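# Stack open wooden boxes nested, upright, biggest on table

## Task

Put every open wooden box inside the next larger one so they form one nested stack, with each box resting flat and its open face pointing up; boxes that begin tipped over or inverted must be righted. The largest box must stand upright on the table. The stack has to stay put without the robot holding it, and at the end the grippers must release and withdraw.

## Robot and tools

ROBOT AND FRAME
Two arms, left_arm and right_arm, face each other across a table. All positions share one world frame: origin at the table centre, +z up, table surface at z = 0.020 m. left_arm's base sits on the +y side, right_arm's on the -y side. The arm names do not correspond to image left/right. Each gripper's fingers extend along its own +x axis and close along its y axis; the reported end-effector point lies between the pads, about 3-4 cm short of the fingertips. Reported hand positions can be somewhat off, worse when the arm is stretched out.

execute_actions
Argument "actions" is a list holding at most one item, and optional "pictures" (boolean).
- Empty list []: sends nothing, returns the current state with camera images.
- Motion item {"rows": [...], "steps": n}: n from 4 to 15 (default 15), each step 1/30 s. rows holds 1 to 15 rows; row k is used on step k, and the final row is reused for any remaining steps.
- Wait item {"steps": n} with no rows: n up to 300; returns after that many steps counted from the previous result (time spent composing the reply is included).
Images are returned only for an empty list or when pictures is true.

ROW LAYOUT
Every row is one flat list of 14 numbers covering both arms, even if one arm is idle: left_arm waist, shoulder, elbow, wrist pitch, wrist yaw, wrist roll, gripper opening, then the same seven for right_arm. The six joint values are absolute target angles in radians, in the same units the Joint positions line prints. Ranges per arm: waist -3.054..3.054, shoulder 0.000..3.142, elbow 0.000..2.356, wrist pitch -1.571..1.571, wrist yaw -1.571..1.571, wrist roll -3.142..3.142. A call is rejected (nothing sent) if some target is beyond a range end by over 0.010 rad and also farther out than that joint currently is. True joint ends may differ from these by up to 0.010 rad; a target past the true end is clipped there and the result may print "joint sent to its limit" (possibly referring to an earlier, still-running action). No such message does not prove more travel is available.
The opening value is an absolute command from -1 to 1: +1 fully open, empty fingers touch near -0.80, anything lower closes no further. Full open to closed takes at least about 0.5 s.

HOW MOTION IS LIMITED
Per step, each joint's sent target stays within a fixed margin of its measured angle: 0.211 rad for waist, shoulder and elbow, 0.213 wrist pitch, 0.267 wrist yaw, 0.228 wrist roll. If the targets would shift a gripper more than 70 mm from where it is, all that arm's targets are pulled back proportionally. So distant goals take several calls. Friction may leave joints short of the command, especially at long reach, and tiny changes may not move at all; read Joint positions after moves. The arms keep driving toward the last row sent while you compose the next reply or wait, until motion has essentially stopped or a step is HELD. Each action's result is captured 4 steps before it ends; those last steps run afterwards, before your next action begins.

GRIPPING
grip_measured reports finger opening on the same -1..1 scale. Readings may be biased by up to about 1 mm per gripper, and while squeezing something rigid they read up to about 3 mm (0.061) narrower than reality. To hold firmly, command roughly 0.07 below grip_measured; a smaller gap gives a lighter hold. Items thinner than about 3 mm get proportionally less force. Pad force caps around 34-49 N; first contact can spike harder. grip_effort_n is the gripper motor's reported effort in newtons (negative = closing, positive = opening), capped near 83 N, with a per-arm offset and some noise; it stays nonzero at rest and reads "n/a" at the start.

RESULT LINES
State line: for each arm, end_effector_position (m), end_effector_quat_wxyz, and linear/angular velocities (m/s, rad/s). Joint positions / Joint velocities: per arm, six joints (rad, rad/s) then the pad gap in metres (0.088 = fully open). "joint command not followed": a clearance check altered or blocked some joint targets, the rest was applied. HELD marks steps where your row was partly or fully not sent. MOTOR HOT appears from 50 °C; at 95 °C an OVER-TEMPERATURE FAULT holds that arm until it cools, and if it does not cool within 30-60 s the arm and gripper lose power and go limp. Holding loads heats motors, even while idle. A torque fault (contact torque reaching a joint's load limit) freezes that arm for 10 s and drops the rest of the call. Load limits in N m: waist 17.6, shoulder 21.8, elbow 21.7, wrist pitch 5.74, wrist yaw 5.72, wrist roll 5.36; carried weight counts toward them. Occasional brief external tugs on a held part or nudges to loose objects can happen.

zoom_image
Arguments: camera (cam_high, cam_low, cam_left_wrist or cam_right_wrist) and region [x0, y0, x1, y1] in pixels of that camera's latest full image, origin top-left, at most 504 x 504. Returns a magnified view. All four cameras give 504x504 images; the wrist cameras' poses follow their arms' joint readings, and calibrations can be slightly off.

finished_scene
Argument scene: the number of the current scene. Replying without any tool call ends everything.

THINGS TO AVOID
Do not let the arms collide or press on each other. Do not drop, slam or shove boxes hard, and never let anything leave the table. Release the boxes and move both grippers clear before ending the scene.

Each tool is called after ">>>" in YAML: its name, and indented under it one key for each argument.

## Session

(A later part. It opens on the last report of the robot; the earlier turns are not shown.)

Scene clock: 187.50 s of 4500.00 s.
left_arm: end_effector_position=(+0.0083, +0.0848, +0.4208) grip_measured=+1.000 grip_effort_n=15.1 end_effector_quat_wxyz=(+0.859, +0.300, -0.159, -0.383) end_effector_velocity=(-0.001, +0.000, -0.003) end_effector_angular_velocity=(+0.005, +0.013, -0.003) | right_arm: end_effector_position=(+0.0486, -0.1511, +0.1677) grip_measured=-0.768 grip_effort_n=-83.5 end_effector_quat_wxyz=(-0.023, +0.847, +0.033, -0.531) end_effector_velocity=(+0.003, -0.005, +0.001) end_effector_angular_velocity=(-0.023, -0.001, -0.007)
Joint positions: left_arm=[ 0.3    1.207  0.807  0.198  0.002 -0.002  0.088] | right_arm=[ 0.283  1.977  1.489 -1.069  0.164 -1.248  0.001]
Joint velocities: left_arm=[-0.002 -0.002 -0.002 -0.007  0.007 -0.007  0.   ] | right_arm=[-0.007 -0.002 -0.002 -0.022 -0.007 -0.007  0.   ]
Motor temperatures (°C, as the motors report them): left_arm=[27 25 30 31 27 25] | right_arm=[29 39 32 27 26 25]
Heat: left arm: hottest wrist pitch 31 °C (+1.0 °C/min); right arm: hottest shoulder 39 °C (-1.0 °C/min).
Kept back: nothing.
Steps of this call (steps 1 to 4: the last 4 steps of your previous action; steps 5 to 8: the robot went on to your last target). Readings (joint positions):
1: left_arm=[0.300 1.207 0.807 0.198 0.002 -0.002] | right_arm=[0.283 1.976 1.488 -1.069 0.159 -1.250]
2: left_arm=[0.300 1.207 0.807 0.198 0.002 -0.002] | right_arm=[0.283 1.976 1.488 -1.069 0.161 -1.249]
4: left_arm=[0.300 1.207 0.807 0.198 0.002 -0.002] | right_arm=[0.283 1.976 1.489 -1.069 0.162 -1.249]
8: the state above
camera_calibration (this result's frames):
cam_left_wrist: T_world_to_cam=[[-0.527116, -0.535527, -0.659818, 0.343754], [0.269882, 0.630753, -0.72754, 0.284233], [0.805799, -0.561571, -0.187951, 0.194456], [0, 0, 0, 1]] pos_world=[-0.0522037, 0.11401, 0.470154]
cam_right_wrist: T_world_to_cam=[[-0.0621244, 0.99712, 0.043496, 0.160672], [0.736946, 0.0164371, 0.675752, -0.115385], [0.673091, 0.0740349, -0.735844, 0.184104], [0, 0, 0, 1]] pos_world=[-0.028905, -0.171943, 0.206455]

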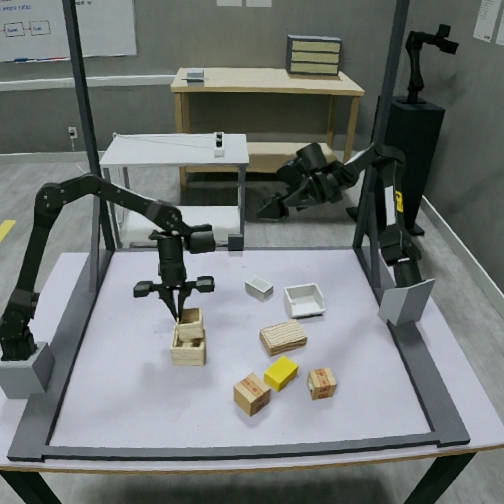

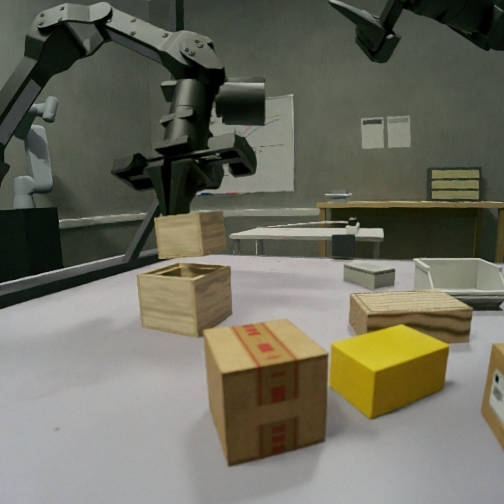

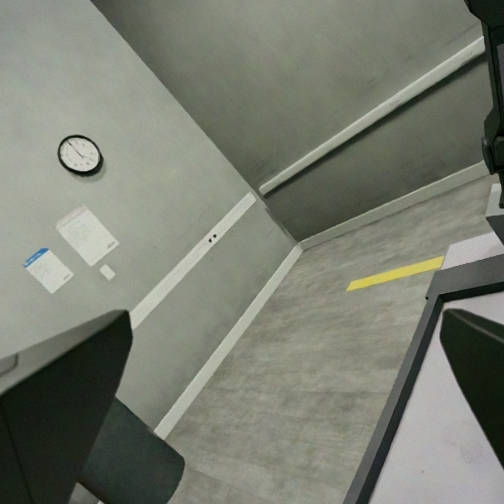

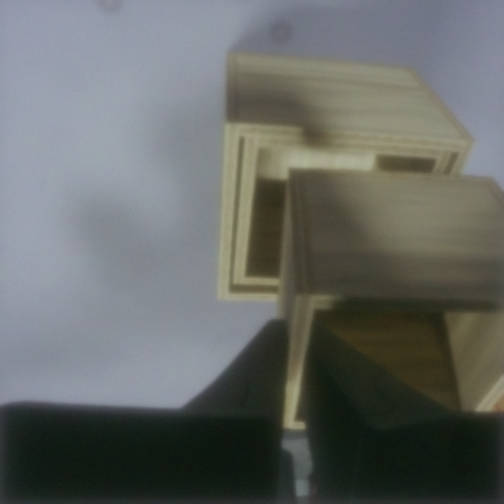

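>>> execute_actions:
  actions:
    - {"rows":[[0.3,1.2,0.8,0.2,0,0,1,0.262,1.955,1.458,-1.092,0.162,-1.222,-0.9]],"steps":15}
  pictures: true

Scene clock: 188.50 s of 4500.00 s.
left_arm: end_effector_position=(+0.0083, +0.0848, +0.4208) grip_measured=+1.000 grip_effort_n=14.7 end_effector_quat_wxyz=(+0.859, +0.300, -0.159, -0.383) end_effector_velocity=(+0.002, +0.002, -0.000) end_effector_angular_velocity=(-0.006, +0.006, +0.012) | right_arm: end_effector_position=(+0.0583, -0.1580, +0.1694) grip_measured=-0.768 grip_effort_n=-83.5 end_effector_quat_wxyz=(+0.031, -0.849, -0.010, +0.527) end_effector_velocity=(+0.002, -0.005, +0.007) end_effector_angular_velocity=(+0.002, -0.023, -0.004)
Joint positions: left_arm=[ 0.3    1.207  0.807  0.198  0.002 -0.002  0.088] | right_arm=[ 0.264  1.967  1.471 -1.089  0.164 -1.225  0.001]
Joint velocities: left_arm=[ 0.002 -0.002 -0.002 -0.007 -0.007 -0.007  0.   ] | right_arm=[ 0.002 -0.022 -0.007 -0.022  0.022  0.007 -0.   ]
Motor temperatures (°C, as the motors report them): left_arm=[27 25 30 31 27 25] | right_arm=[29 39 32 27 26 25]
Heat: left arm: hottest wrist pitch 31 °C (+1.0 °C/min); right arm: hottest shoulder 39 °C (-1.0 °C/min).
Steps of this call (steps 1 to 15: the robot went on to your last target; steps 16 to 19: nothing new was sent; steps 20 to 30: the first 11 steps of this action). Readings (joint positions):
20: left_arm=[0.300 1.207 0.807 0.198 0.002 -0.002] | right_arm=[0.283 1.977 1.489 -1.070 0.164 -1.244]
21: left_arm=[0.300 1.207 0.807 0.198 0.002 -0.002] | right_arm=[0.281 1.977 1.488 -1.074 0.164 -1.239]
23: left_arm=[0.300 1.207 0.807 0.198 0.002 -0.002] | right_arm=[0.274 1.974 1.482 -1.083 0.164 -1.232]
27: left_arm=[0.300 1.207 0.807 0.198 0.002 -0.002] | right_arm=[0.264 1.970 1.473 -1.088 0.164 -1.226]
30: the state above
camera_calibration (this result's frames):
cam_left_wrist: T_world_to_cam=[[-0.527116, -0.535527, -0.659818, 0.343754], [0.269882, 0.630753, -0.72754, 0.284233], [0.805799, -0.561571, -0.187951, 0.194456], [0, 0, 0, 1]] pos_world=[-0.0522037, 0.11401, 0.470154]
cam_right_wrist: T_world_to_cam=[[-0.0159159, 0.999338, 0.0327078, 0.167547], [0.731615, -0.0106575, 0.681635, -0.128535], [0.681533, 0.0347784, -0.730961, 0.171825], [0, 0, 0, 1]] pos_world=[-0.0203999, -0.174781, 0.207731]

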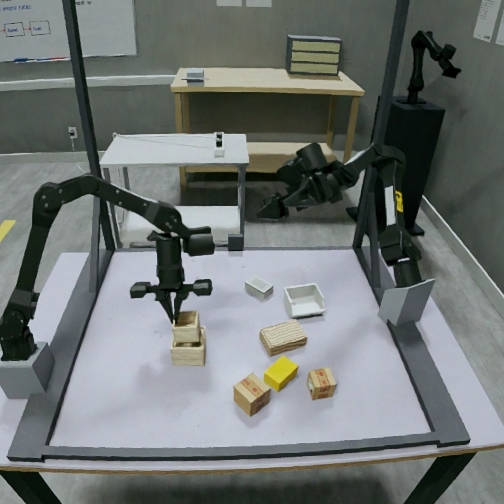

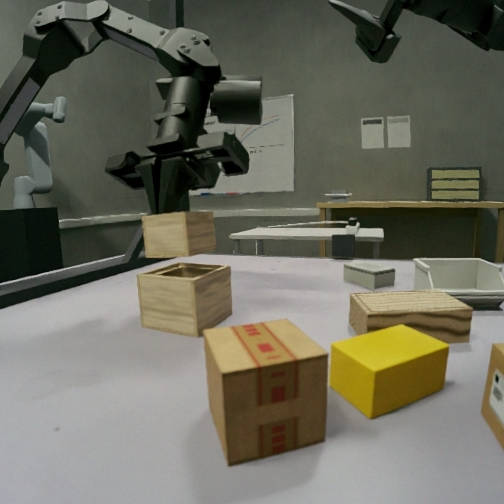

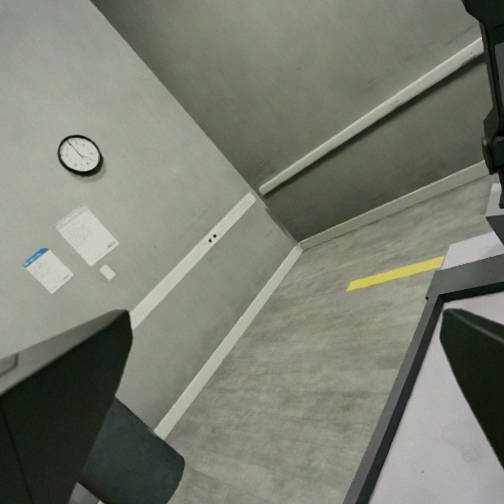

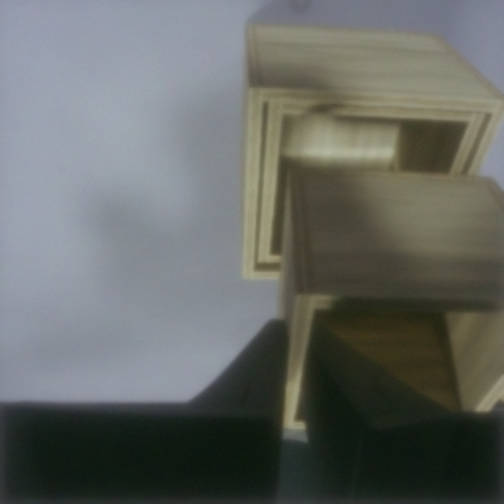

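>>> execute_actions:
  actions:
    - {"rows":[[0.3,1.2,0.8,0.2,0,0,1,0.285,1.967,1.471,-1.089,0.164,-1.215,-0.9]],"steps":10}

>>> execute_actions:
  actions:
    - {"rows":[[0.3,1.2,0.8,0.2,0,0,1,0.285,1.983,1.455,-1.089,0.164,-1.214,-0.9],[0.3,1.2,0.8,0.2,0,0,1,0.286,1.986,1.450,-1.085,0.164,-1.213,-0.9],[0.3,1.2,0.8,0.2,0,0,1,0.288,1.989,1.444,-1.077,0.164,-1.212,-0.9],[0.3,1.2,0.8,0.2,0,0,1,0.290,1.992,1.438,-1.068,0.164,-1.210,-0.9],[0.3,1.2,0.8,0.2,0,0,1,0.292,1.995,1.432,-1.059,0.164,-1.208,-0.9],[0.3,1.2,0.8,0.2,0,0,1,0.294,1.998,1.426,-1.050,0.164,-1.206,-0.9],[0.3,1.2,0.8,0.2,0,0,1,0.296,2.001,1.420,-1.041,0.164,-1.204,-0.9],[0.3,1.2,0.8,0.2,0,0,1,0.298,2.004,1.414,-1.032,0.164,-1.202,-0.9],[0.3,1.2,0.8,0.2,0,0,1,0.300,2.007,1.408,-1.023,0.164,-1.200,-0.9],[0.3,1.2,0.8,0.2,0,0,1,0.300,2.008,1.406,-1.020,0.164,-1.200,-0.9]],"steps":15}
  pictures: true

>>> zoom_image:
  camera: "cam_low"
  region: [90,150,290,350]

Scene clock: 189.23 s of 4500.00 s.
left_arm: end_effector_position=(+0.0083, +0.0848, +0.4208) grip_measured=+1.000 grip_effort_n=15.1 end_effector_quat_wxyz=(+0.859, +0.300, -0.159, -0.383) end_effector_velocity=(+0.001, +0.000, -0.001) end_effector_angular_velocity=(+0.007, -0.004, +0.009) | right_arm: end_effector_position=(+0.0537, -0.1597, +0.1681) grip_measured=-0.768 grip_effort_n=-83.5 end_effector_quat_wxyz=(-0.028, +0.849, +0.013, -0.527) end_effector_velocity=(-0.025, -0.011, -0.009) end_effector_angular_velocity=(-0.035, +0.016, +0.056)
Joint positions: left_arm=[ 0.3    1.207  0.807  0.198  0.002 -0.002  0.088] | right_arm=[ 0.278  1.965  1.47  -1.09   0.164 -1.218  0.001]
Joint velocities: left_arm=[-0.002  0.002  0.002 -0.007 -0.007  0.007  0.   ] | right_arm=[ 0.071 -0.002 -0.007 -0.007 -0.022  0.007 -0.   ]
Motor temperatures (°C, as the motors report them): left_arm=[27 25 30 31 27 25] | right_arm=[29 39 32 27 26 25]
Heat: left arm: hottest wrist pitch 31 °C (+1.0 °C/min); right arm: hottest shoulder 39 °C (-1.0 °C/min).
Steps of this call (steps 1 to 4: the last 4 steps of your previous action; steps 5 to 15: the robot went on to your last target; step 16: nothing new was sent; steps 17 to 22: the first 6 steps of this action). Readings (joint positions):
17: left_arm=[0.300 1.207 0.807 0.198 0.002 -0.002] | right_arm=[0.264 1.965 1.470 -1.090 0.164 -1.223]
18: left_arm=[0.300 1.207 0.807 0.198 0.002 -0.002] | right_arm=[0.266 1.965 1.470 -1.090 0.164 -1.222]
20: left_arm=[0.300 1.207 0.807 0.198 0.002 -0.002] | right_arm=[0.272 1.965 1.470 -1.090 0.164 -1.220]
22: the state above

Scene clock: 189.73 s of 4500.00 s.
left_arm: end_effector_position=(+0.0083, +0.0848, +0.4208) grip_measured=+1.000 grip_effort_n=15.1 end_effector_quat_wxyz=(+0.859, +0.300, -0.159, -0.383) end_effector_velocity=(-0.003, -0.002, +0.002) end_effector_angular_velocity=(-0.011, -0.002, -0.008) | right_arm: end_effector_position=(+0.0545, -0.1627, +0.1492) grip_measured=-0.768 grip_effort_n=-83.5 end_effector_quat_wxyz=(-0.023, +0.851, +0.010, -0.525) end_effector_velocity=(+0.012, -0.031, -0.064) end_effector_angular_velocity=(-0.121, -0.040, -0.058)
Joint positions: left_arm=[ 0.3    1.207  0.807  0.198  0.002 -0.002  0.088] | right_arm=[ 0.294  1.99   1.429 -1.038  0.164 -1.205  0.001]
Joint velocities: left_arm=[-0.007 -0.002  0.002  0.007 -0.007 -0.007  0.   ] | right_arm=[ 0.046  0.09  -0.139  0.081 -0.007  0.066 -0.   ]
Motor temperatures (°C, as the motors report them): left_arm=[27 25 30 31 27 25] | right_arm=[29 39 32 27 26 25]
Heat: left arm: hottest wrist pitch 31 °C (+1.0 °C/min); right arm: hottest shoulder 39 °C (-1.0 °C/min).
Steps of this call (steps 1 to 4: the last 4 steps of your previous action; steps 5 to 15: the first 11 steps of this action). Readings (joint positions):
5: left_arm=[0.300 1.207 0.807 0.198 0.002 -0.002] | right_arm=[0.282 1.965 1.470 -1.090 0.164 -1.217]
6: left_arm=[0.300 1.207 0.807 0.198 0.002 -0.002] | right_arm=[0.282 1.965 1.470 -1.090 0.164 -1.217]
8: left_arm=[0.300 1.207 0.807 0.198 0.002 -0.002] | right_arm=[0.282 1.967 1.466 -1.085 0.164 -1.216]
12: left_arm=[0.300 1.207 0.807 0.198 0.002 -0.002] | right_arm=[0.288 1.978 1.446 -1.059 0.164 -1.210]
15: the state above
camera_calibration (this result's frames):
cam_left_wrist: T_world_to_cam=[[-0.527116, -0.535527, -0.659818, 0.343754], [0.269882, 0.630753, -0.72754, 0.284233], [0.805799, -0.561571, -0.187951, 0.194456], [0, 0, 0, 1]] pos_world=[-0.0522037, 0.11401, 0.470154]
cam_right_wrist: T_world_to_cam=[[-0.022474, 0.999563, 0.0192252, 0.175244], [0.728753, 0.00321458, 0.684769, -0.110016], [0.684408, 0.0294, -0.728507, 0.158455], [0, 0, 0, 1]] pos_world=[-0.0243347, -0.179473, 0.187402]

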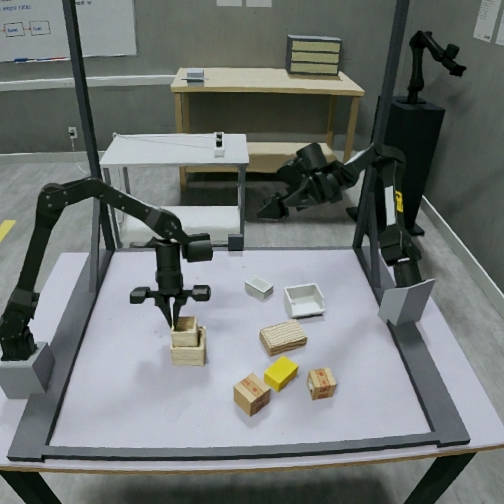

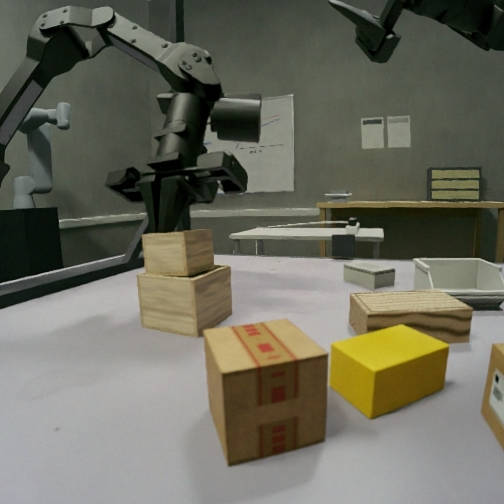

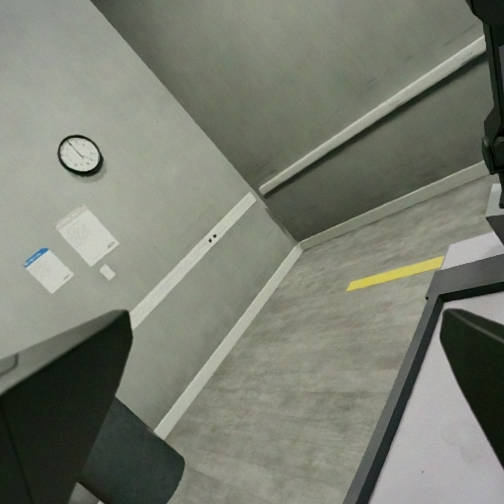

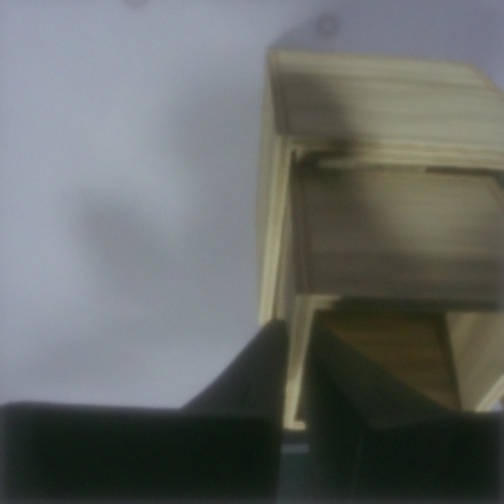

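Region (90, 150, 290, 350) of cam_low's 504x504 image, scaled by 2.520, with more detail than that image has.

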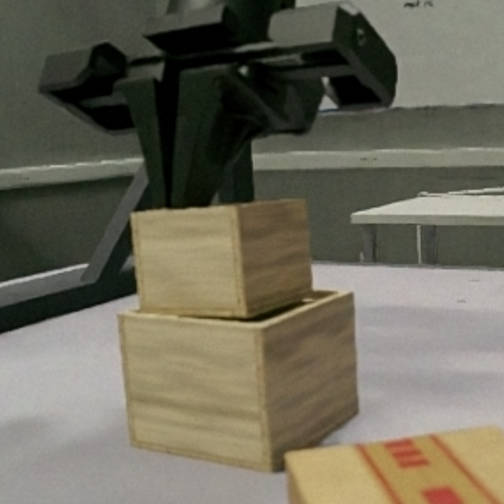

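>>> execute_actions:
  actions:
    - {"rows":[[0.3,1.2,0.8,0.2,0,0,1,0.292,1.975,1.465,-1.06,0.164,-1.208,-0.9],[0.3,1.2,0.8,0.2,0,0,1,0.292,1.975,1.465,-1.06,0.164,-1.208,-0.9],[0.3,1.2,0.8,0.2,0,0,1,0.292,1.975,1.465,-1.06,0.164,-1.208,-0.9],[0.3,1.2,0.8,0.2,0,0,1,0.292,1.975,1.465,-1.06,0.164,-1.208,-0.9],[0.3,1.2,0.8,0.2,0,0,1,0.292,1.975,1.465,-1.06,0.164,-1.208,-0.9],[0.3,1.2,0.8,0.2,0,0,1,0.292,1.99,1.46,-1.055,0.164,-1.208,-0.9]],"steps":15}
  pictures: true

>>> zoom_image:
  camera: "cam_low"
  region: [90,150,290,350]

Scene clock: 190.43 s of 4500.00 s.
left_arm: end_effector_position=(+0.0083, +0.0848, +0.4208) grip_measured=+1.000 grip_effort_n=15.1 end_effector_quat_wxyz=(+0.859, +0.300, -0.159, -0.383) end_effector_velocity=(+0.002, +0.002, -0.000) end_effector_angular_velocity=(-0.001, -0.010, +0.020) | right_arm: end_effector_position=(+0.0522, -0.1599, +0.1538) grip_measured=-0.766 grip_effort_n=-83.5 end_effector_quat_wxyz=(-0.025, +0.851, +0.013, -0.525) end_effector_velocity=(+0.003, -0.004, +0.002) end_effector_angular_velocity=(-0.020, -0.015, -0.001)
Joint positions: left_arm=[ 0.3    1.207  0.807  0.198  0.002 -0.002  0.088] | right_arm=[ 0.295  1.99   1.449 -1.053  0.168 -1.206  0.001]
Joint velocities: left_arm=[-0.002 -0.002 -0.002 -0.007 -0.022  0.007  0.   ] | right_arm=[-0.002 -0.002 -0.002 -0.022  0.007 -0.007 -0.   ]
Motor temperatures (°C, as the motors report them): left_arm=[27 25 30 31 27 25] | right_arm=[29 39 32 27 26 25]
Heat: left arm: hottest wrist pitch 31 °C (+1.0 °C/min); right arm: hottest shoulder 39 °C (-1.0 °C/min).
Steps of this call (steps 1 to 4: the last 4 steps of your previous action; steps 5 to 10: the robot went on to your last target; steps 11 to 21: the first 11 steps of this action). Readings (joint positions):
11: left_arm=[0.300 1.207 0.807 0.198 0.002 -0.002] | right_arm=[0.295 1.991 1.425 -1.029 0.168 -1.203]
12: left_arm=[0.300 1.207 0.807 0.198 0.002 -0.002] | right_arm=[0.295 1.991 1.430 -1.034 0.168 -1.203]
14: left_arm=[0.300 1.207 0.807 0.198 0.002 -0.002] | right_arm=[0.295 1.991 1.437 -1.045 0.168 -1.204]
18: left_arm=[0.300 1.207 0.807 0.198 0.002 -0.002] | right_arm=[0.295 1.990 1.448 -1.050 0.168 -1.205]
21: the state above
camera_calibration (this result's frames):
cam_left_wrist: T_world_to_cam=[[-0.527116, -0.535527, -0.659818, 0.343754], [0.269882, 0.630753, -0.72754, 0.284233], [0.805799, -0.561571, -0.187951, 0.194456], [0, 0, 0, 1]] pos_world=[-0.0522037, 0.11401, 0.470154]
cam_right_wrist: T_world_to_cam=[[-0.0257849, 0.999337, 0.0257069, 0.171485], [0.727982, 0.00114714, 0.685596, -0.111995], [0.685112, 0.0363921, -0.727529, 0.164193], [0, 0, 0, 1]] pos_world=[-0.0265388, -0.177218, 0.19183]

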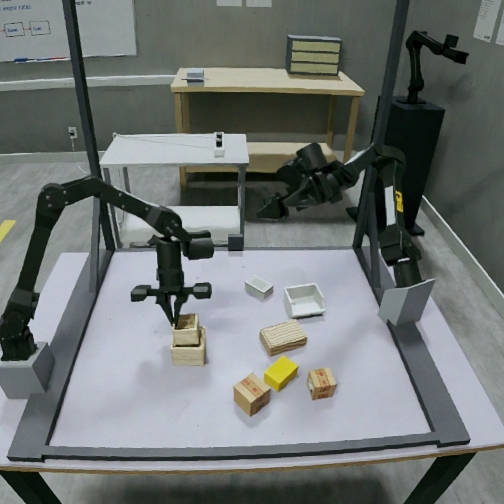

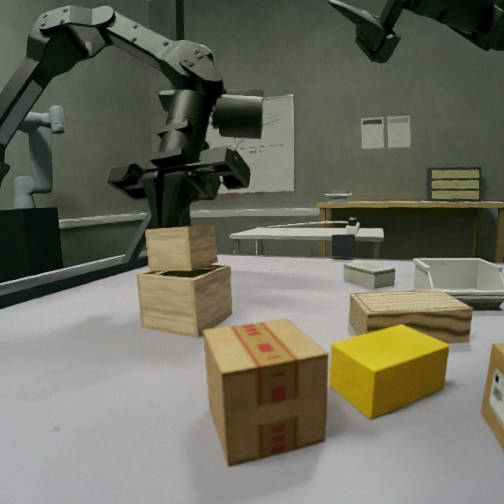

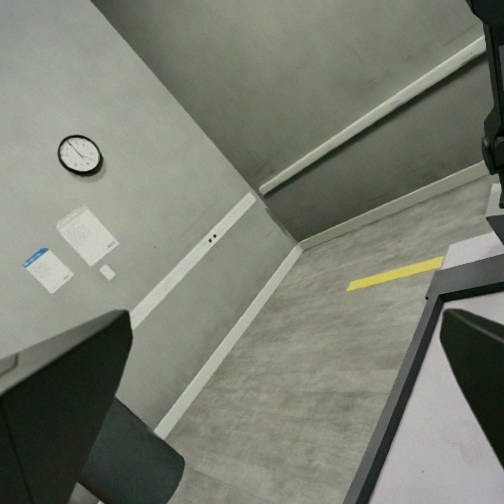

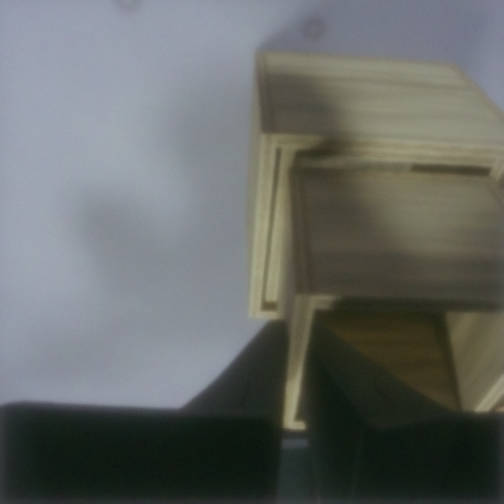

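Region (90, 150, 290, 350) of cam_low's 504x504 image, scaled by 2.520, with more detail than that image has.

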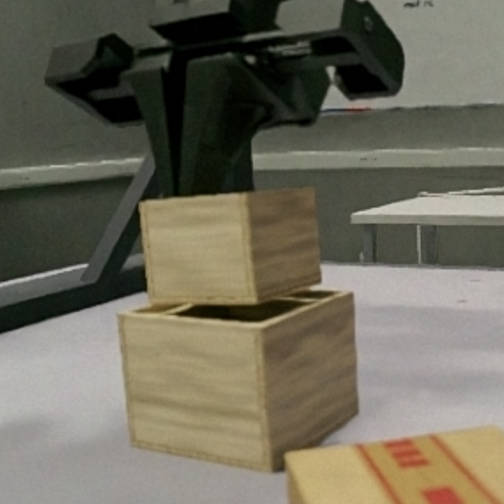

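>>> execute_actions:
  actions:
    - {"rows":[[0.3,1.2,0.8,0.2,0,0,1,0.292,1.99,1.45,-1.028,0.164,-1.208,-0.9],[0.3,1.2,0.8,0.2,0,0,1,0.292,1.99,1.45,-1.028,0.164,-1.208,-0.9],[0.3,1.2,0.8,0.2,0,0,1,0.292,1.99,1.45,-1.028,0.164,-1.208,-0.9],[0.3,1.2,0.8,0.2,0,0,1,0.292,1.99,1.45,-1.028,0.164,-1.208,-0.9],[0.3,1.2,0.8,0.2,0,0,1,0.292,2.03,1.45,-1.028,0.164,-1.208,-0.9],[0.3,1.2,0.8,0.2,0,0,1,0.295,2.03,1.45,-1.025,0.164,-1.208,-0.9],[0.3,1.2,0.8,0.2,0,0,1,0.298,2.03,1.45,-1.02,0.164,-1.208,-0.9],[0.3,1.2,0.8,0.2,0,0,1,0.30,2.03,1.45,-1.015,0.164,-1.208,-0.9]],"steps":15}
  pictures: true

>>> zoom_image:
  camera: "cam_low"
  region: [90,150,290,350]

Scene clock: 191.20 s of 4500.00 s.
left_arm: end_effector_position=(+0.0083, +0.0848, +0.4208) grip_measured=+1.000 grip_effort_n=15.1 end_effector_quat_wxyz=(+0.859, +0.300, -0.159, -0.383) end_effector_velocity=(+0.003, +0.003, +0.001) end_effector_angular_velocity=(-0.013, +0.000, +0.023) | right_arm: end_effector_position=(+0.0525, -0.1541, +0.1474) grip_measured=-0.766 grip_effort_n=-83.5 end_effector_quat_wxyz=(-0.030, +0.850, +0.018, -0.526) end_effector_velocity=(-0.008, +0.019, -0.015) end_effector_angular_velocity=(+0.065, +0.032, +0.026)
Joint positions: left_arm=[ 0.3    1.207  0.807  0.198  0.002 -0.002  0.088] | right_arm=[ 0.294  2.007  1.449 -1.021  0.169 -1.206  0.001]
Joint velocities: left_arm=[ 0.002 -0.002 -0.002 -0.007 -0.022 -0.007  0.   ] | right_arm=[ 0.012  0.032 -0.002  0.11  -0.007  0.007 -0.   ]
Motor temperatures (°C, as the motors report them): left_arm=[27 25 30 31 27 25] | right_arm=[29 39 32 27 26 25]
Heat: left arm: hottest wrist pitch 31 °C (+1.0 °C/min); right arm: hottest shoulder 39 °C (-1.0 °C/min).
Steps of this call (steps 1 to 4: the last 4 steps of your previous action; steps 5 to 12: the robot went on to your last target; steps 13 to 23: the first 11 steps of this action). Readings (joint positions):
13: left_arm=[0.300 1.207 0.807 0.198 0.002 -0.002] | right_arm=[0.295 1.990 1.449 -1.053 0.168 -1.206]
14: left_arm=[0.300 1.207 0.807 0.198 0.002 -0.002] | right_arm=[0.295 1.990 1.449 -1.049 0.168 -1.206]
16: left_arm=[0.300 1.207 0.807 0.198 0.002 -0.002] | right_arm=[0.295 1.990 1.449 -1.038 0.168 -1.206]
20: left_arm=[0.300 1.207 0.807 0.198 0.002 -0.002] | right_arm=[0.295 2.002 1.449 -1.029 0.168 -1.206]
23: the state above
camera_calibration (this result's frames):
cam_left_wrist: T_world_to_cam=[[-0.527116, -0.535527, -0.659818, 0.343754], [0.269882, 0.630753, -0.72754, 0.284233], [0.805799, -0.561571, -0.187951, 0.194456], [0, 0, 0, 1]] pos_world=[-0.0522037, 0.11401, 0.470154]
cam_right_wrist: T_world_to_cam=[[-0.0296575, 0.99882, 0.0384508, 0.164132], [0.730357, -0.00460866, 0.68305, -0.108448], [0.682421, 0.0483404, -0.729359, 0.161477], [0, 0, 0, 1]] pos_world=[-0.0261214, -0.172245, 0.185539]

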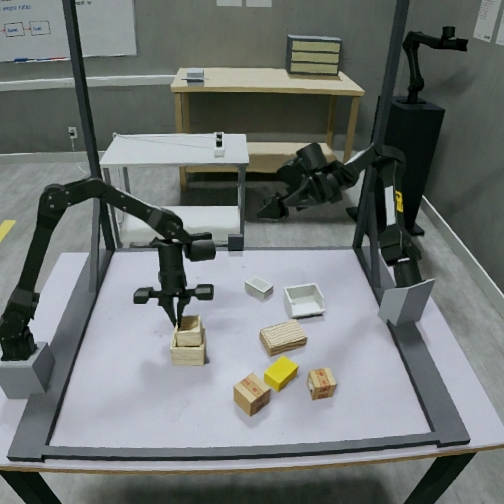

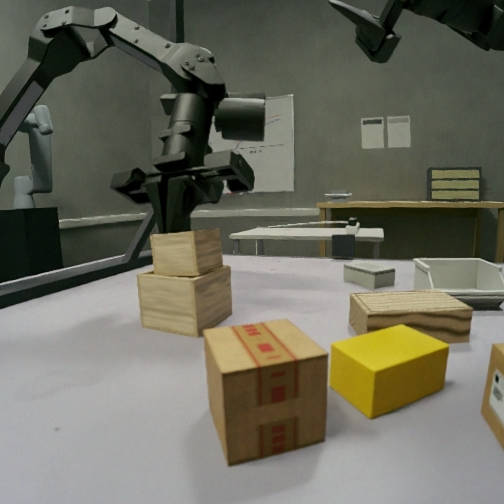

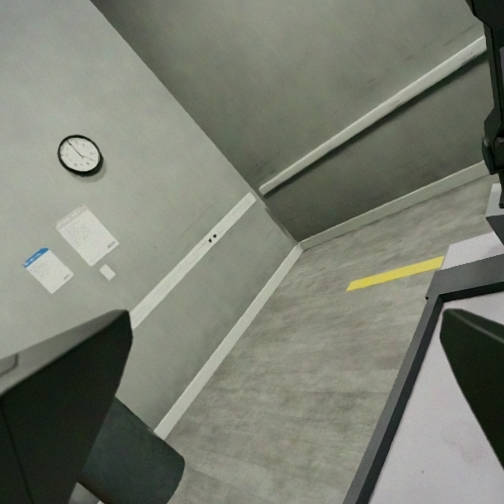

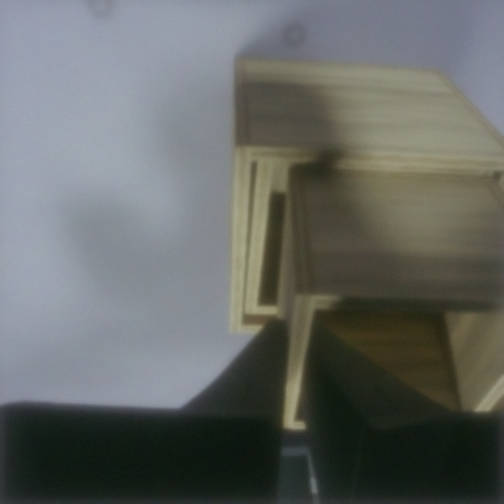

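Region (90, 150, 290, 350) of cam_low's 504x504 image, scaled by 2.520, with more detail than that image has.

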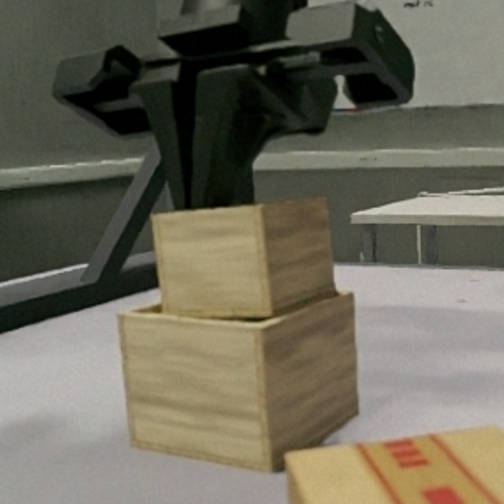

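>>> execute_actions:
  actions:
    - {"rows":[[0.3,1.2,0.8,0.2,0,0,1,0.294,1.985,1.449,-1.035,0.164,-1.208,-0.9],[0.3,1.2,0.8,0.2,0,0,1,0.294,1.985,1.449,-1.035,0.164,-1.208,-0.9],[0.3,1.2,0.8,0.2,0,0,1,0.294,1.985,1.449,-1.035,0.164,-1.208,-0.9],[0.3,1.2,0.8,0.2,0,0,1,0.294,1.985,1.449,-1.035,0.164,-1.208,-0.9],[0.3,1.2,0.8,0.2,0,0,1,0.294,1.985,1.449,-1.035,0.164,-1.208,-0.9],[0.3,1.2,0.8,0.2,0,0,1,0.274,1.995,1.449,-1.035,0.164,-1.215,-0.9]],"steps":15}
  pictures: true

>>> zoom_image:
  camera: "cam_low"
  region: [90,150,290,350]

>>> zoom_image:
  camera: "cam_high"
  region: [130,290,250,390]

Scene clock: 191.97 s of 4500.00 s.
left_arm: end_effector_position=(+0.0083, +0.0848, +0.4208) grip_measured=+1.000 grip_effort_n=15.1 end_effector_quat_wxyz=(+0.859, +0.300, -0.159, -0.383) end_effector_velocity=(-0.000, +0.000, -0.003) end_effector_angular_velocity=(-0.009, +0.019, +0.004) | right_arm: end_effector_position=(+0.0574, -0.1548, +0.1508) grip_measured=-0.766 grip_effort_n=-83.5 end_effector_quat_wxyz=(-0.031, +0.850, +0.012, -0.526) end_effector_velocity=(+0.025, +0.005, +0.008) end_effector_angular_velocity=(+0.010, +0.005, -0.069)
Joint positions: left_arm=[ 0.3    1.207  0.807  0.198  0.002 -0.002  0.088] | right_arm=[ 0.279  2.002  1.449 -1.032  0.167 -1.212  0.001]
Joint velocities: left_arm=[-0.007 -0.002 -0.002 -0.007 -0.007 -0.022  0.   ] | right_arm=[-0.076 -0.002 -0.002 -0.007 -0.007 -0.007 -0.   ]
Motor temperatures (°C, as the motors report them): left_arm=[27 25 30 31 27 25] | right_arm=[29 39 32 27 26 25]
Heat: left arm: hottest wrist pitch 31 °C (+1.0 °C/min); right arm: hottest shoulder 39 °C (-1.0 °C/min).
Steps of this call (steps 1 to 4: the last 4 steps of your previous action; steps 5 to 12: the robot went on to your last target; steps 13 to 23: the first 11 steps of this action). Readings (joint positions):
13: left_arm=[0.300 1.207 0.807 0.198 0.002 -0.002] | right_arm=[0.296 2.015 1.449 -1.018 0.169 -1.206]
14: left_arm=[0.300 1.207 0.807 0.198 0.002 -0.002] | right_arm=[0.296 2.014 1.449 -1.019 0.169 -1.206]
16: left_arm=[0.300 1.207 0.807 0.198 0.002 -0.002] | right_arm=[0.296 2.010 1.449 -1.027 0.168 -1.206]
20: left_arm=[0.300 1.207 0.807 0.198 0.002 -0.002] | right_arm=[0.289 2.002 1.449 -1.030 0.167 -1.210]
23: the state above
camera_calibration (this result's frames):
cam_left_wrist: T_world_to_cam=[[-0.527116, -0.535527, -0.659818, 0.343754], [0.269882, 0.630753, -0.72754, 0.284233], [0.805799, -0.561571, -0.187951, 0.194456], [0, 0, 0, 1]] pos_world=[-0.0522037, 0.11401, 0.470154]
cam_right_wrist: T_world_to_cam=[[-0.0183225, 0.999241, 0.0343712, 0.164875], [0.730084, -0.0101159, 0.683283, -0.115216], [0.683112, 0.0376133, -0.729344, 0.158838], [0, 0, 0, 1]] pos_world=[-0.0213663, -0.17189, 0.188906]

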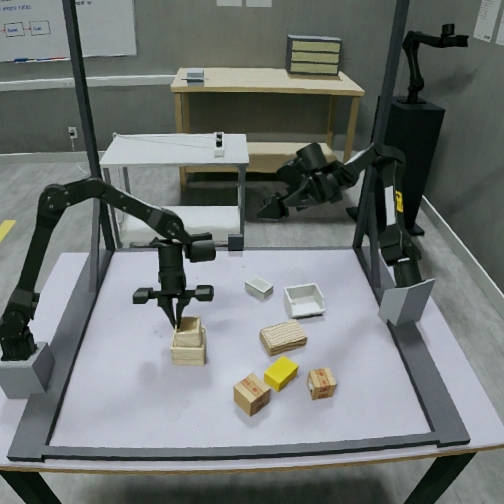

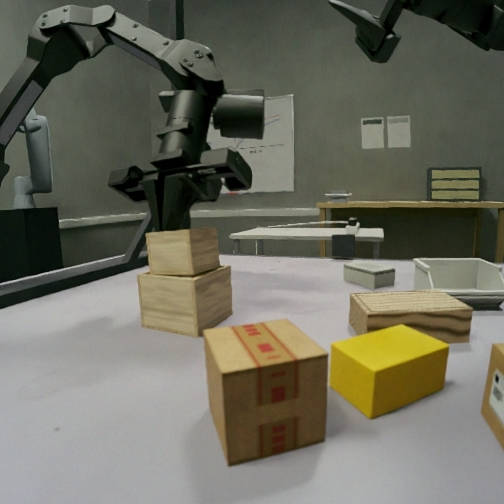

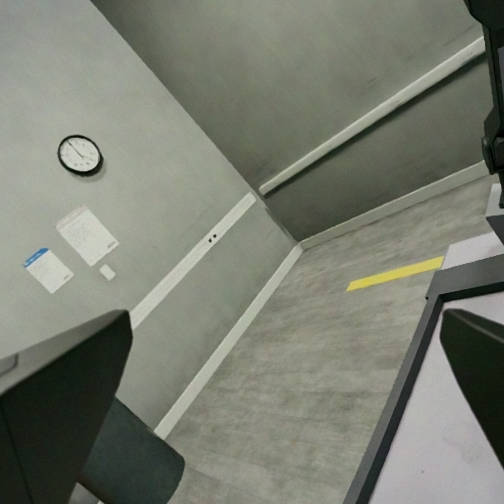

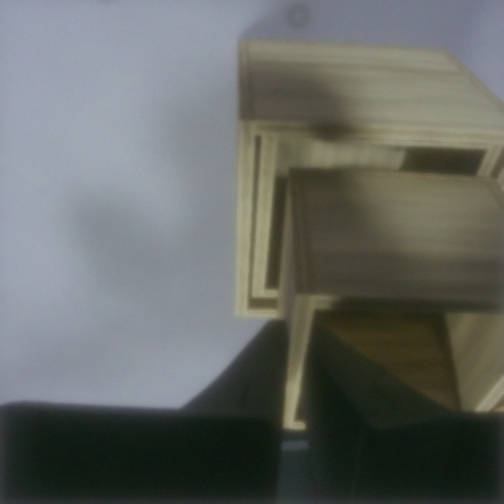

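Region (90, 150, 290, 350) of cam_low's 504x504 image, scaled by 2.520, with more detail than that image has.

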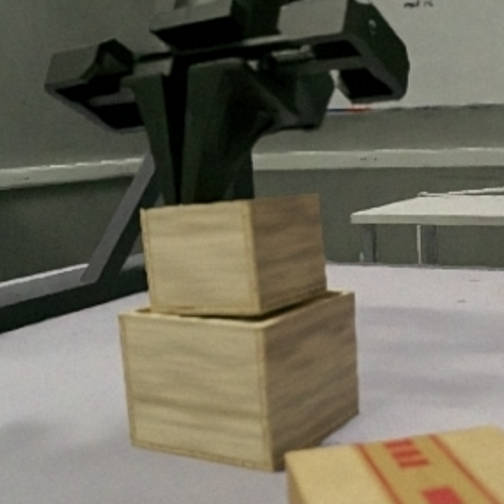

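Region (130, 290, 250, 390) of cam_high's 504x504 image, scaled by 4.200, with more detail than that image has.

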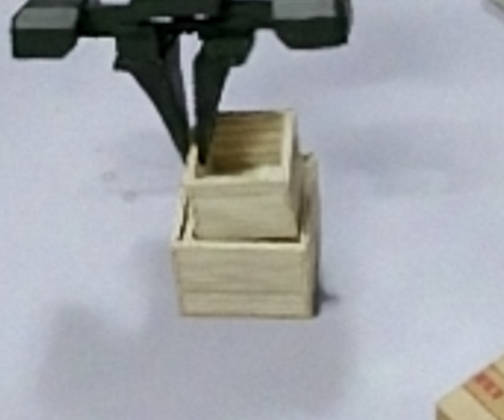

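>>> execute_actions:
  actions:
    - {"rows":[[0.3,1.2,0.8,0.2,0,0,1,0.298,1.995,1.449,-1.035,0.164,-1.210,-0.9]],"steps":10}
  pictures: true

>>> zoom_image:
  camera: "cam_high"
  region: [130,290,250,390]

Scene clock: 192.37 s of 4500.00 s.
left_arm: end_effector_position=(+0.0083, +0.0848, +0.4208) grip_measured=+1.000 grip_effort_n=15.1 end_effector_quat_wxyz=(+0.859, +0.300, -0.159, -0.383) end_effector_velocity=(-0.000, +0.000, +0.000) end_effector_angular_velocity=(-0.006, +0.004, +0.005) | right_arm: end_effector_position=(+0.0535, -0.1561, +0.1495) grip_measured=-0.766 grip_effort_n=-83.5 end_effector_quat_wxyz=(-0.026, +0.850, +0.016, -0.526) end_effector_velocity=(-0.025, -0.008, -0.008) end_effector_angular_velocity=(-0.033, +0.003, +0.071)
Joint positions: left_arm=[ 0.3    1.207  0.807  0.198  0.002 -0.002  0.088] | right_arm=[ 0.291  2.002  1.449 -1.033  0.167 -1.213  0.001]
Joint velocities: left_arm=[-0.002 -0.002  0.002 -0.007 -0.007 -0.007  0.   ] | right_arm=[ 0.071  0.002  0.002 -0.007 -0.007 -0.007 -0.   ]
Motor temperatures (°C, as the motors report them): left_arm=[27 25 30 31 27 25] | right_arm=[29 39 32 27 26 25]
Heat: left arm: hottest wrist pitch 31 °C (+1.0 °C/min); right arm: hottest shoulder 39 °C (-1.0 °C/min).
Steps of this call (steps 1 to 4: the last 4 steps of your previous action; steps 5 to 6: the robot went on to your last target; steps 7 to 12: the first 6 steps of this action). Readings (joint positions):
7: left_arm=[0.300 1.207 0.807 0.198 0.002 -0.002] | right_arm=[0.276 2.002 1.449 -1.033 0.167 -1.213]
8: left_arm=[0.300 1.207 0.807 0.198 0.002 -0.002] | right_arm=[0.278 2.002 1.449 -1.033 0.167 -1.213]
10: left_arm=[0.300 1.207 0.807 0.198 0.002 -0.002] | right_arm=[0.285 2.002 1.449 -1.033 0.167 -1.213]
12: the state above
camera_calibration (this result's frames):
cam_left_wrist: T_world_to_cam=[[-0.527116, -0.535527, -0.659818, 0.343754], [0.269882, 0.630753, -0.72754, 0.284233], [0.805799, -0.561571, -0.187951, 0.194456], [0, 0, 0, 1]] pos_world=[-0.0522037, 0.11401, 0.470154]
cam_right_wrist: T_world_to_cam=[[-0.0304269, 0.999097, 0.0296619, 0.167452], [0.729813, 0.00192952, 0.683644, -0.109646], [0.682969, 0.0424488, -0.729212, 0.161428], [0, 0, 0, 1]] pos_world=[-0.0251341, -0.173942, 0.187707]

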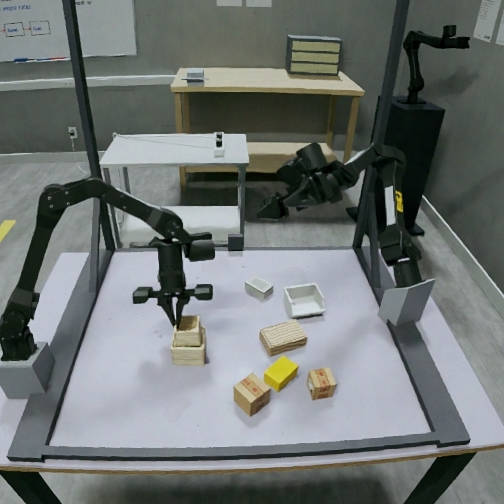

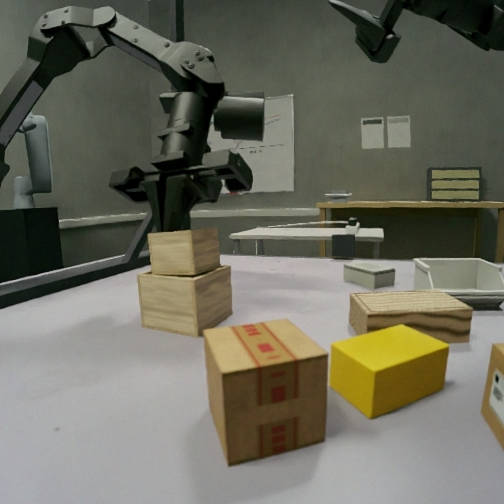

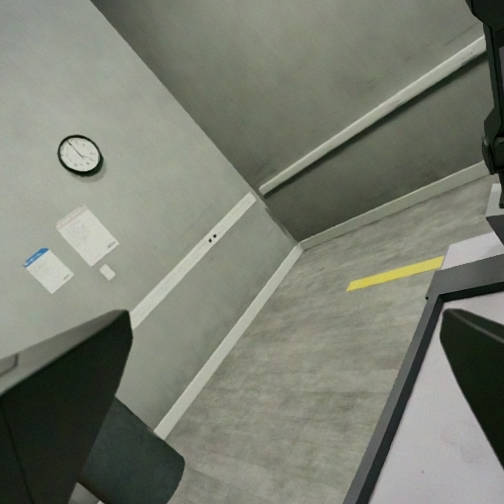

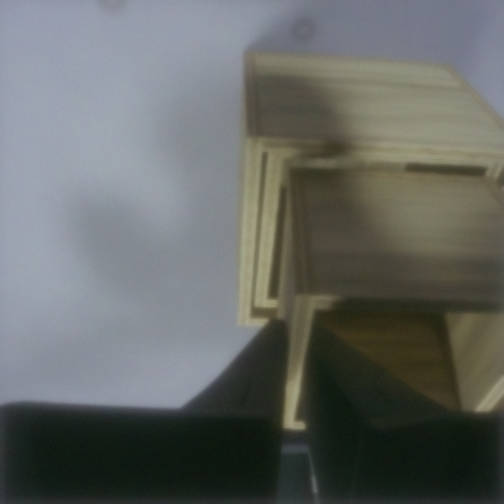

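Region (130, 290, 250, 390) of cam_high's 504x504 image, scaled by 4.200, with more detail than that image has.

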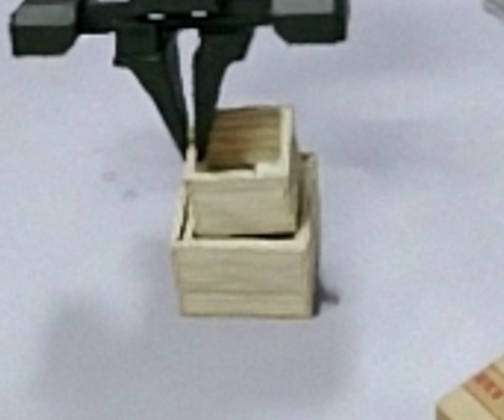

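>>> execute_actions:
  actions:
    - {"rows":[[0.3,1.2,0.8,0.2,0,0,1,0.292,2.045,1.449,-1.033,0.164,-1.212,-0.9],[0.3,1.2,0.8,0.2,0,0,1,0.292,2.045,1.449,-1.033,0.164,-1.212,-0.9],[0.3,1.2,0.8,0.2,0,0,1,0.292,2.045,1.449,-1.033,0.164,-1.212,-0.9],[0.3,1.2,0.8,0.2,0,0,1,0.292,2.045,1.449,-1.033,0.164,-1.212,-0.9],[0.3,1.2,0.8,0.2,0,0,1,0.292,2.045,1.449,-1.028,0.164,-1.212,-0.9],[0.3,1.2,0.8,0.2,0,0,1,0.292,2.045,1.449,-1.023,0.164,-1.212,-0.9],[0.3,1.2,0.8,0.2,0,0,1,0.292,2.045,1.449,-1.018,0.164,-1.212,-0.9]],"steps":14}
  pictures: true

>>> zoom_image:
  camera: "cam_low"
  region: [90,150,290,350]

Scene clock: 192.93 s of 4500.00 s.
left_arm: end_effector_position=(+0.0083, +0.0848, +0.4208) grip_measured=+1.000 grip_effort_n=15.1 end_effector_quat_wxyz=(+0.859, +0.300, -0.159, -0.383) end_effector_velocity=(-0.001, +0.001, -0.000) end_effector_angular_velocity=(-0.015, +0.016, +0.004) | right_arm: end_effector_position=(+0.0558, -0.1562, +0.1450) grip_measured=-0.766 grip_effort_n=-83.5 end_effector_quat_wxyz=(-0.022, +0.853, +0.012, -0.522) end_effector_velocity=(+0.001, +0.004, -0.002) end_effector_angular_velocity=(+0.009, +0.026, -0.003)
Joint positions: left_arm=[ 0.3    1.207  0.807  0.198  0.002 -0.002  0.088] | right_arm=[ 0.291  2.017  1.449 -1.031  0.173 -1.212  0.001]
Joint velocities: left_arm=[-0.002 -0.007 -0.002 -0.007 -0.007 -0.022  0.   ] | right_arm=[-0.012  0.002 -0.002  0.022 -0.022 -0.007  0.   ]
Motor temperatures (°C, as the motors report them): left_arm=[27 25 30 31 27 25] | right_arm=[29 39 32 27 26 25]
Heat: left arm: hottest wrist pitch 31 °C (+1.0 °C/min); right arm: hottest shoulder 39 °C (-1.0 °C/min).
Steps of this call (steps 1 to 4: the last 4 steps of your previous action; steps 5 to 7: the robot went on to your last target; steps 8 to 17: the first 10 steps of this action). Readings (joint positions):
8: left_arm=[0.300 1.207 0.807 0.198 0.002 -0.002] | right_arm=[0.295 2.003 1.449 -1.033 0.167 -1.212]
9: left_arm=[0.300 1.207 0.807 0.198 0.002 -0.002] | right_arm=[0.295 2.006 1.449 -1.033 0.167 -1.212]
11: left_arm=[0.300 1.207 0.807 0.198 0.002 -0.002] | right_arm=[0.295 2.014 1.449 -1.034 0.169 -1.212]
15: left_arm=[0.300 1.207 0.807 0.198 0.002 -0.002] | right_arm=[0.292 2.017 1.449 -1.033 0.173 -1.212]
17: the state above
camera_calibration (this result's frames):
cam_left_wrist: T_world_to_cam=[[-0.527116, -0.535527, -0.659818, 0.343754], [0.269882, 0.630753, -0.72754, 0.284233], [0.805799, -0.561571, -0.187951, 0.194456], [0, 0, 0, 1]] pos_world=[-0.0522037, 0.11401, 0.470154]
cam_right_wrist: T_world_to_cam=[[-0.0272507, 0.999435, 0.0196615, 0.169038], [0.723196, 0.00613252, 0.690615, -0.108282], [0.690105, 0.0330389, -0.722955, 0.153727], [0, 0, 0, 1]] pos_world=[-0.0231725, -0.173358, 0.182596]

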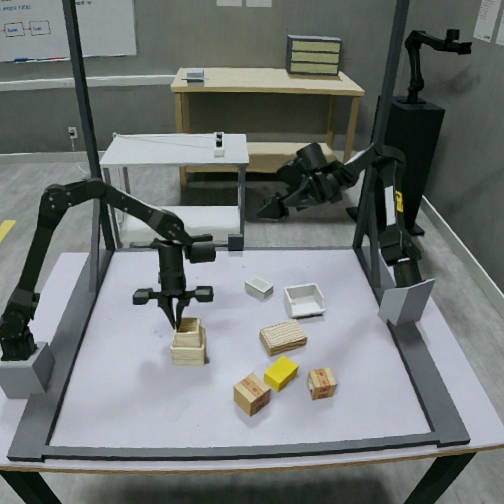

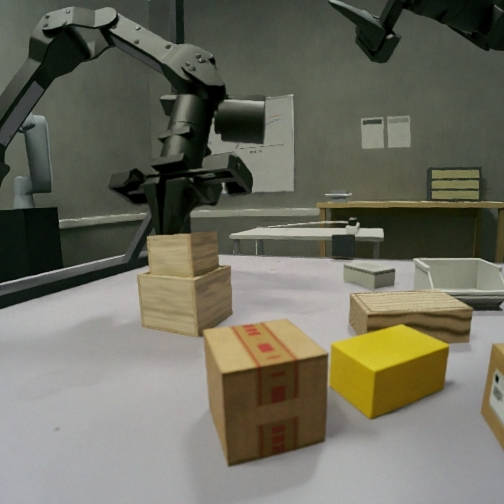

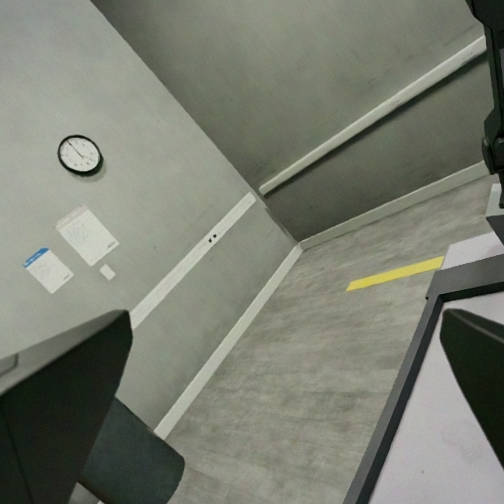

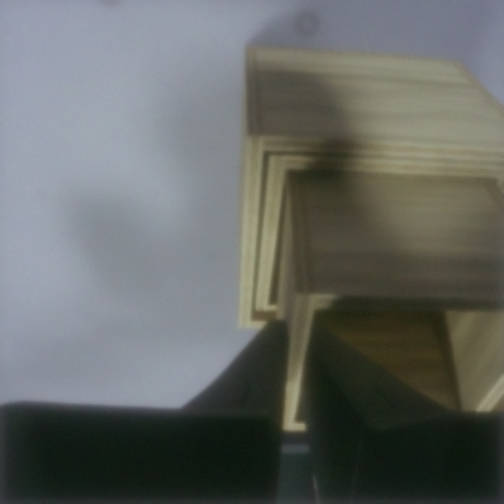

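Region (90, 150, 290, 350) of cam_low's 504x504 image, scaled by 2.520, with more detail than that image has.

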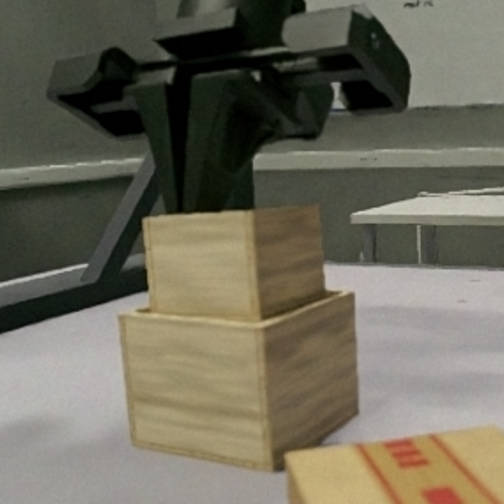

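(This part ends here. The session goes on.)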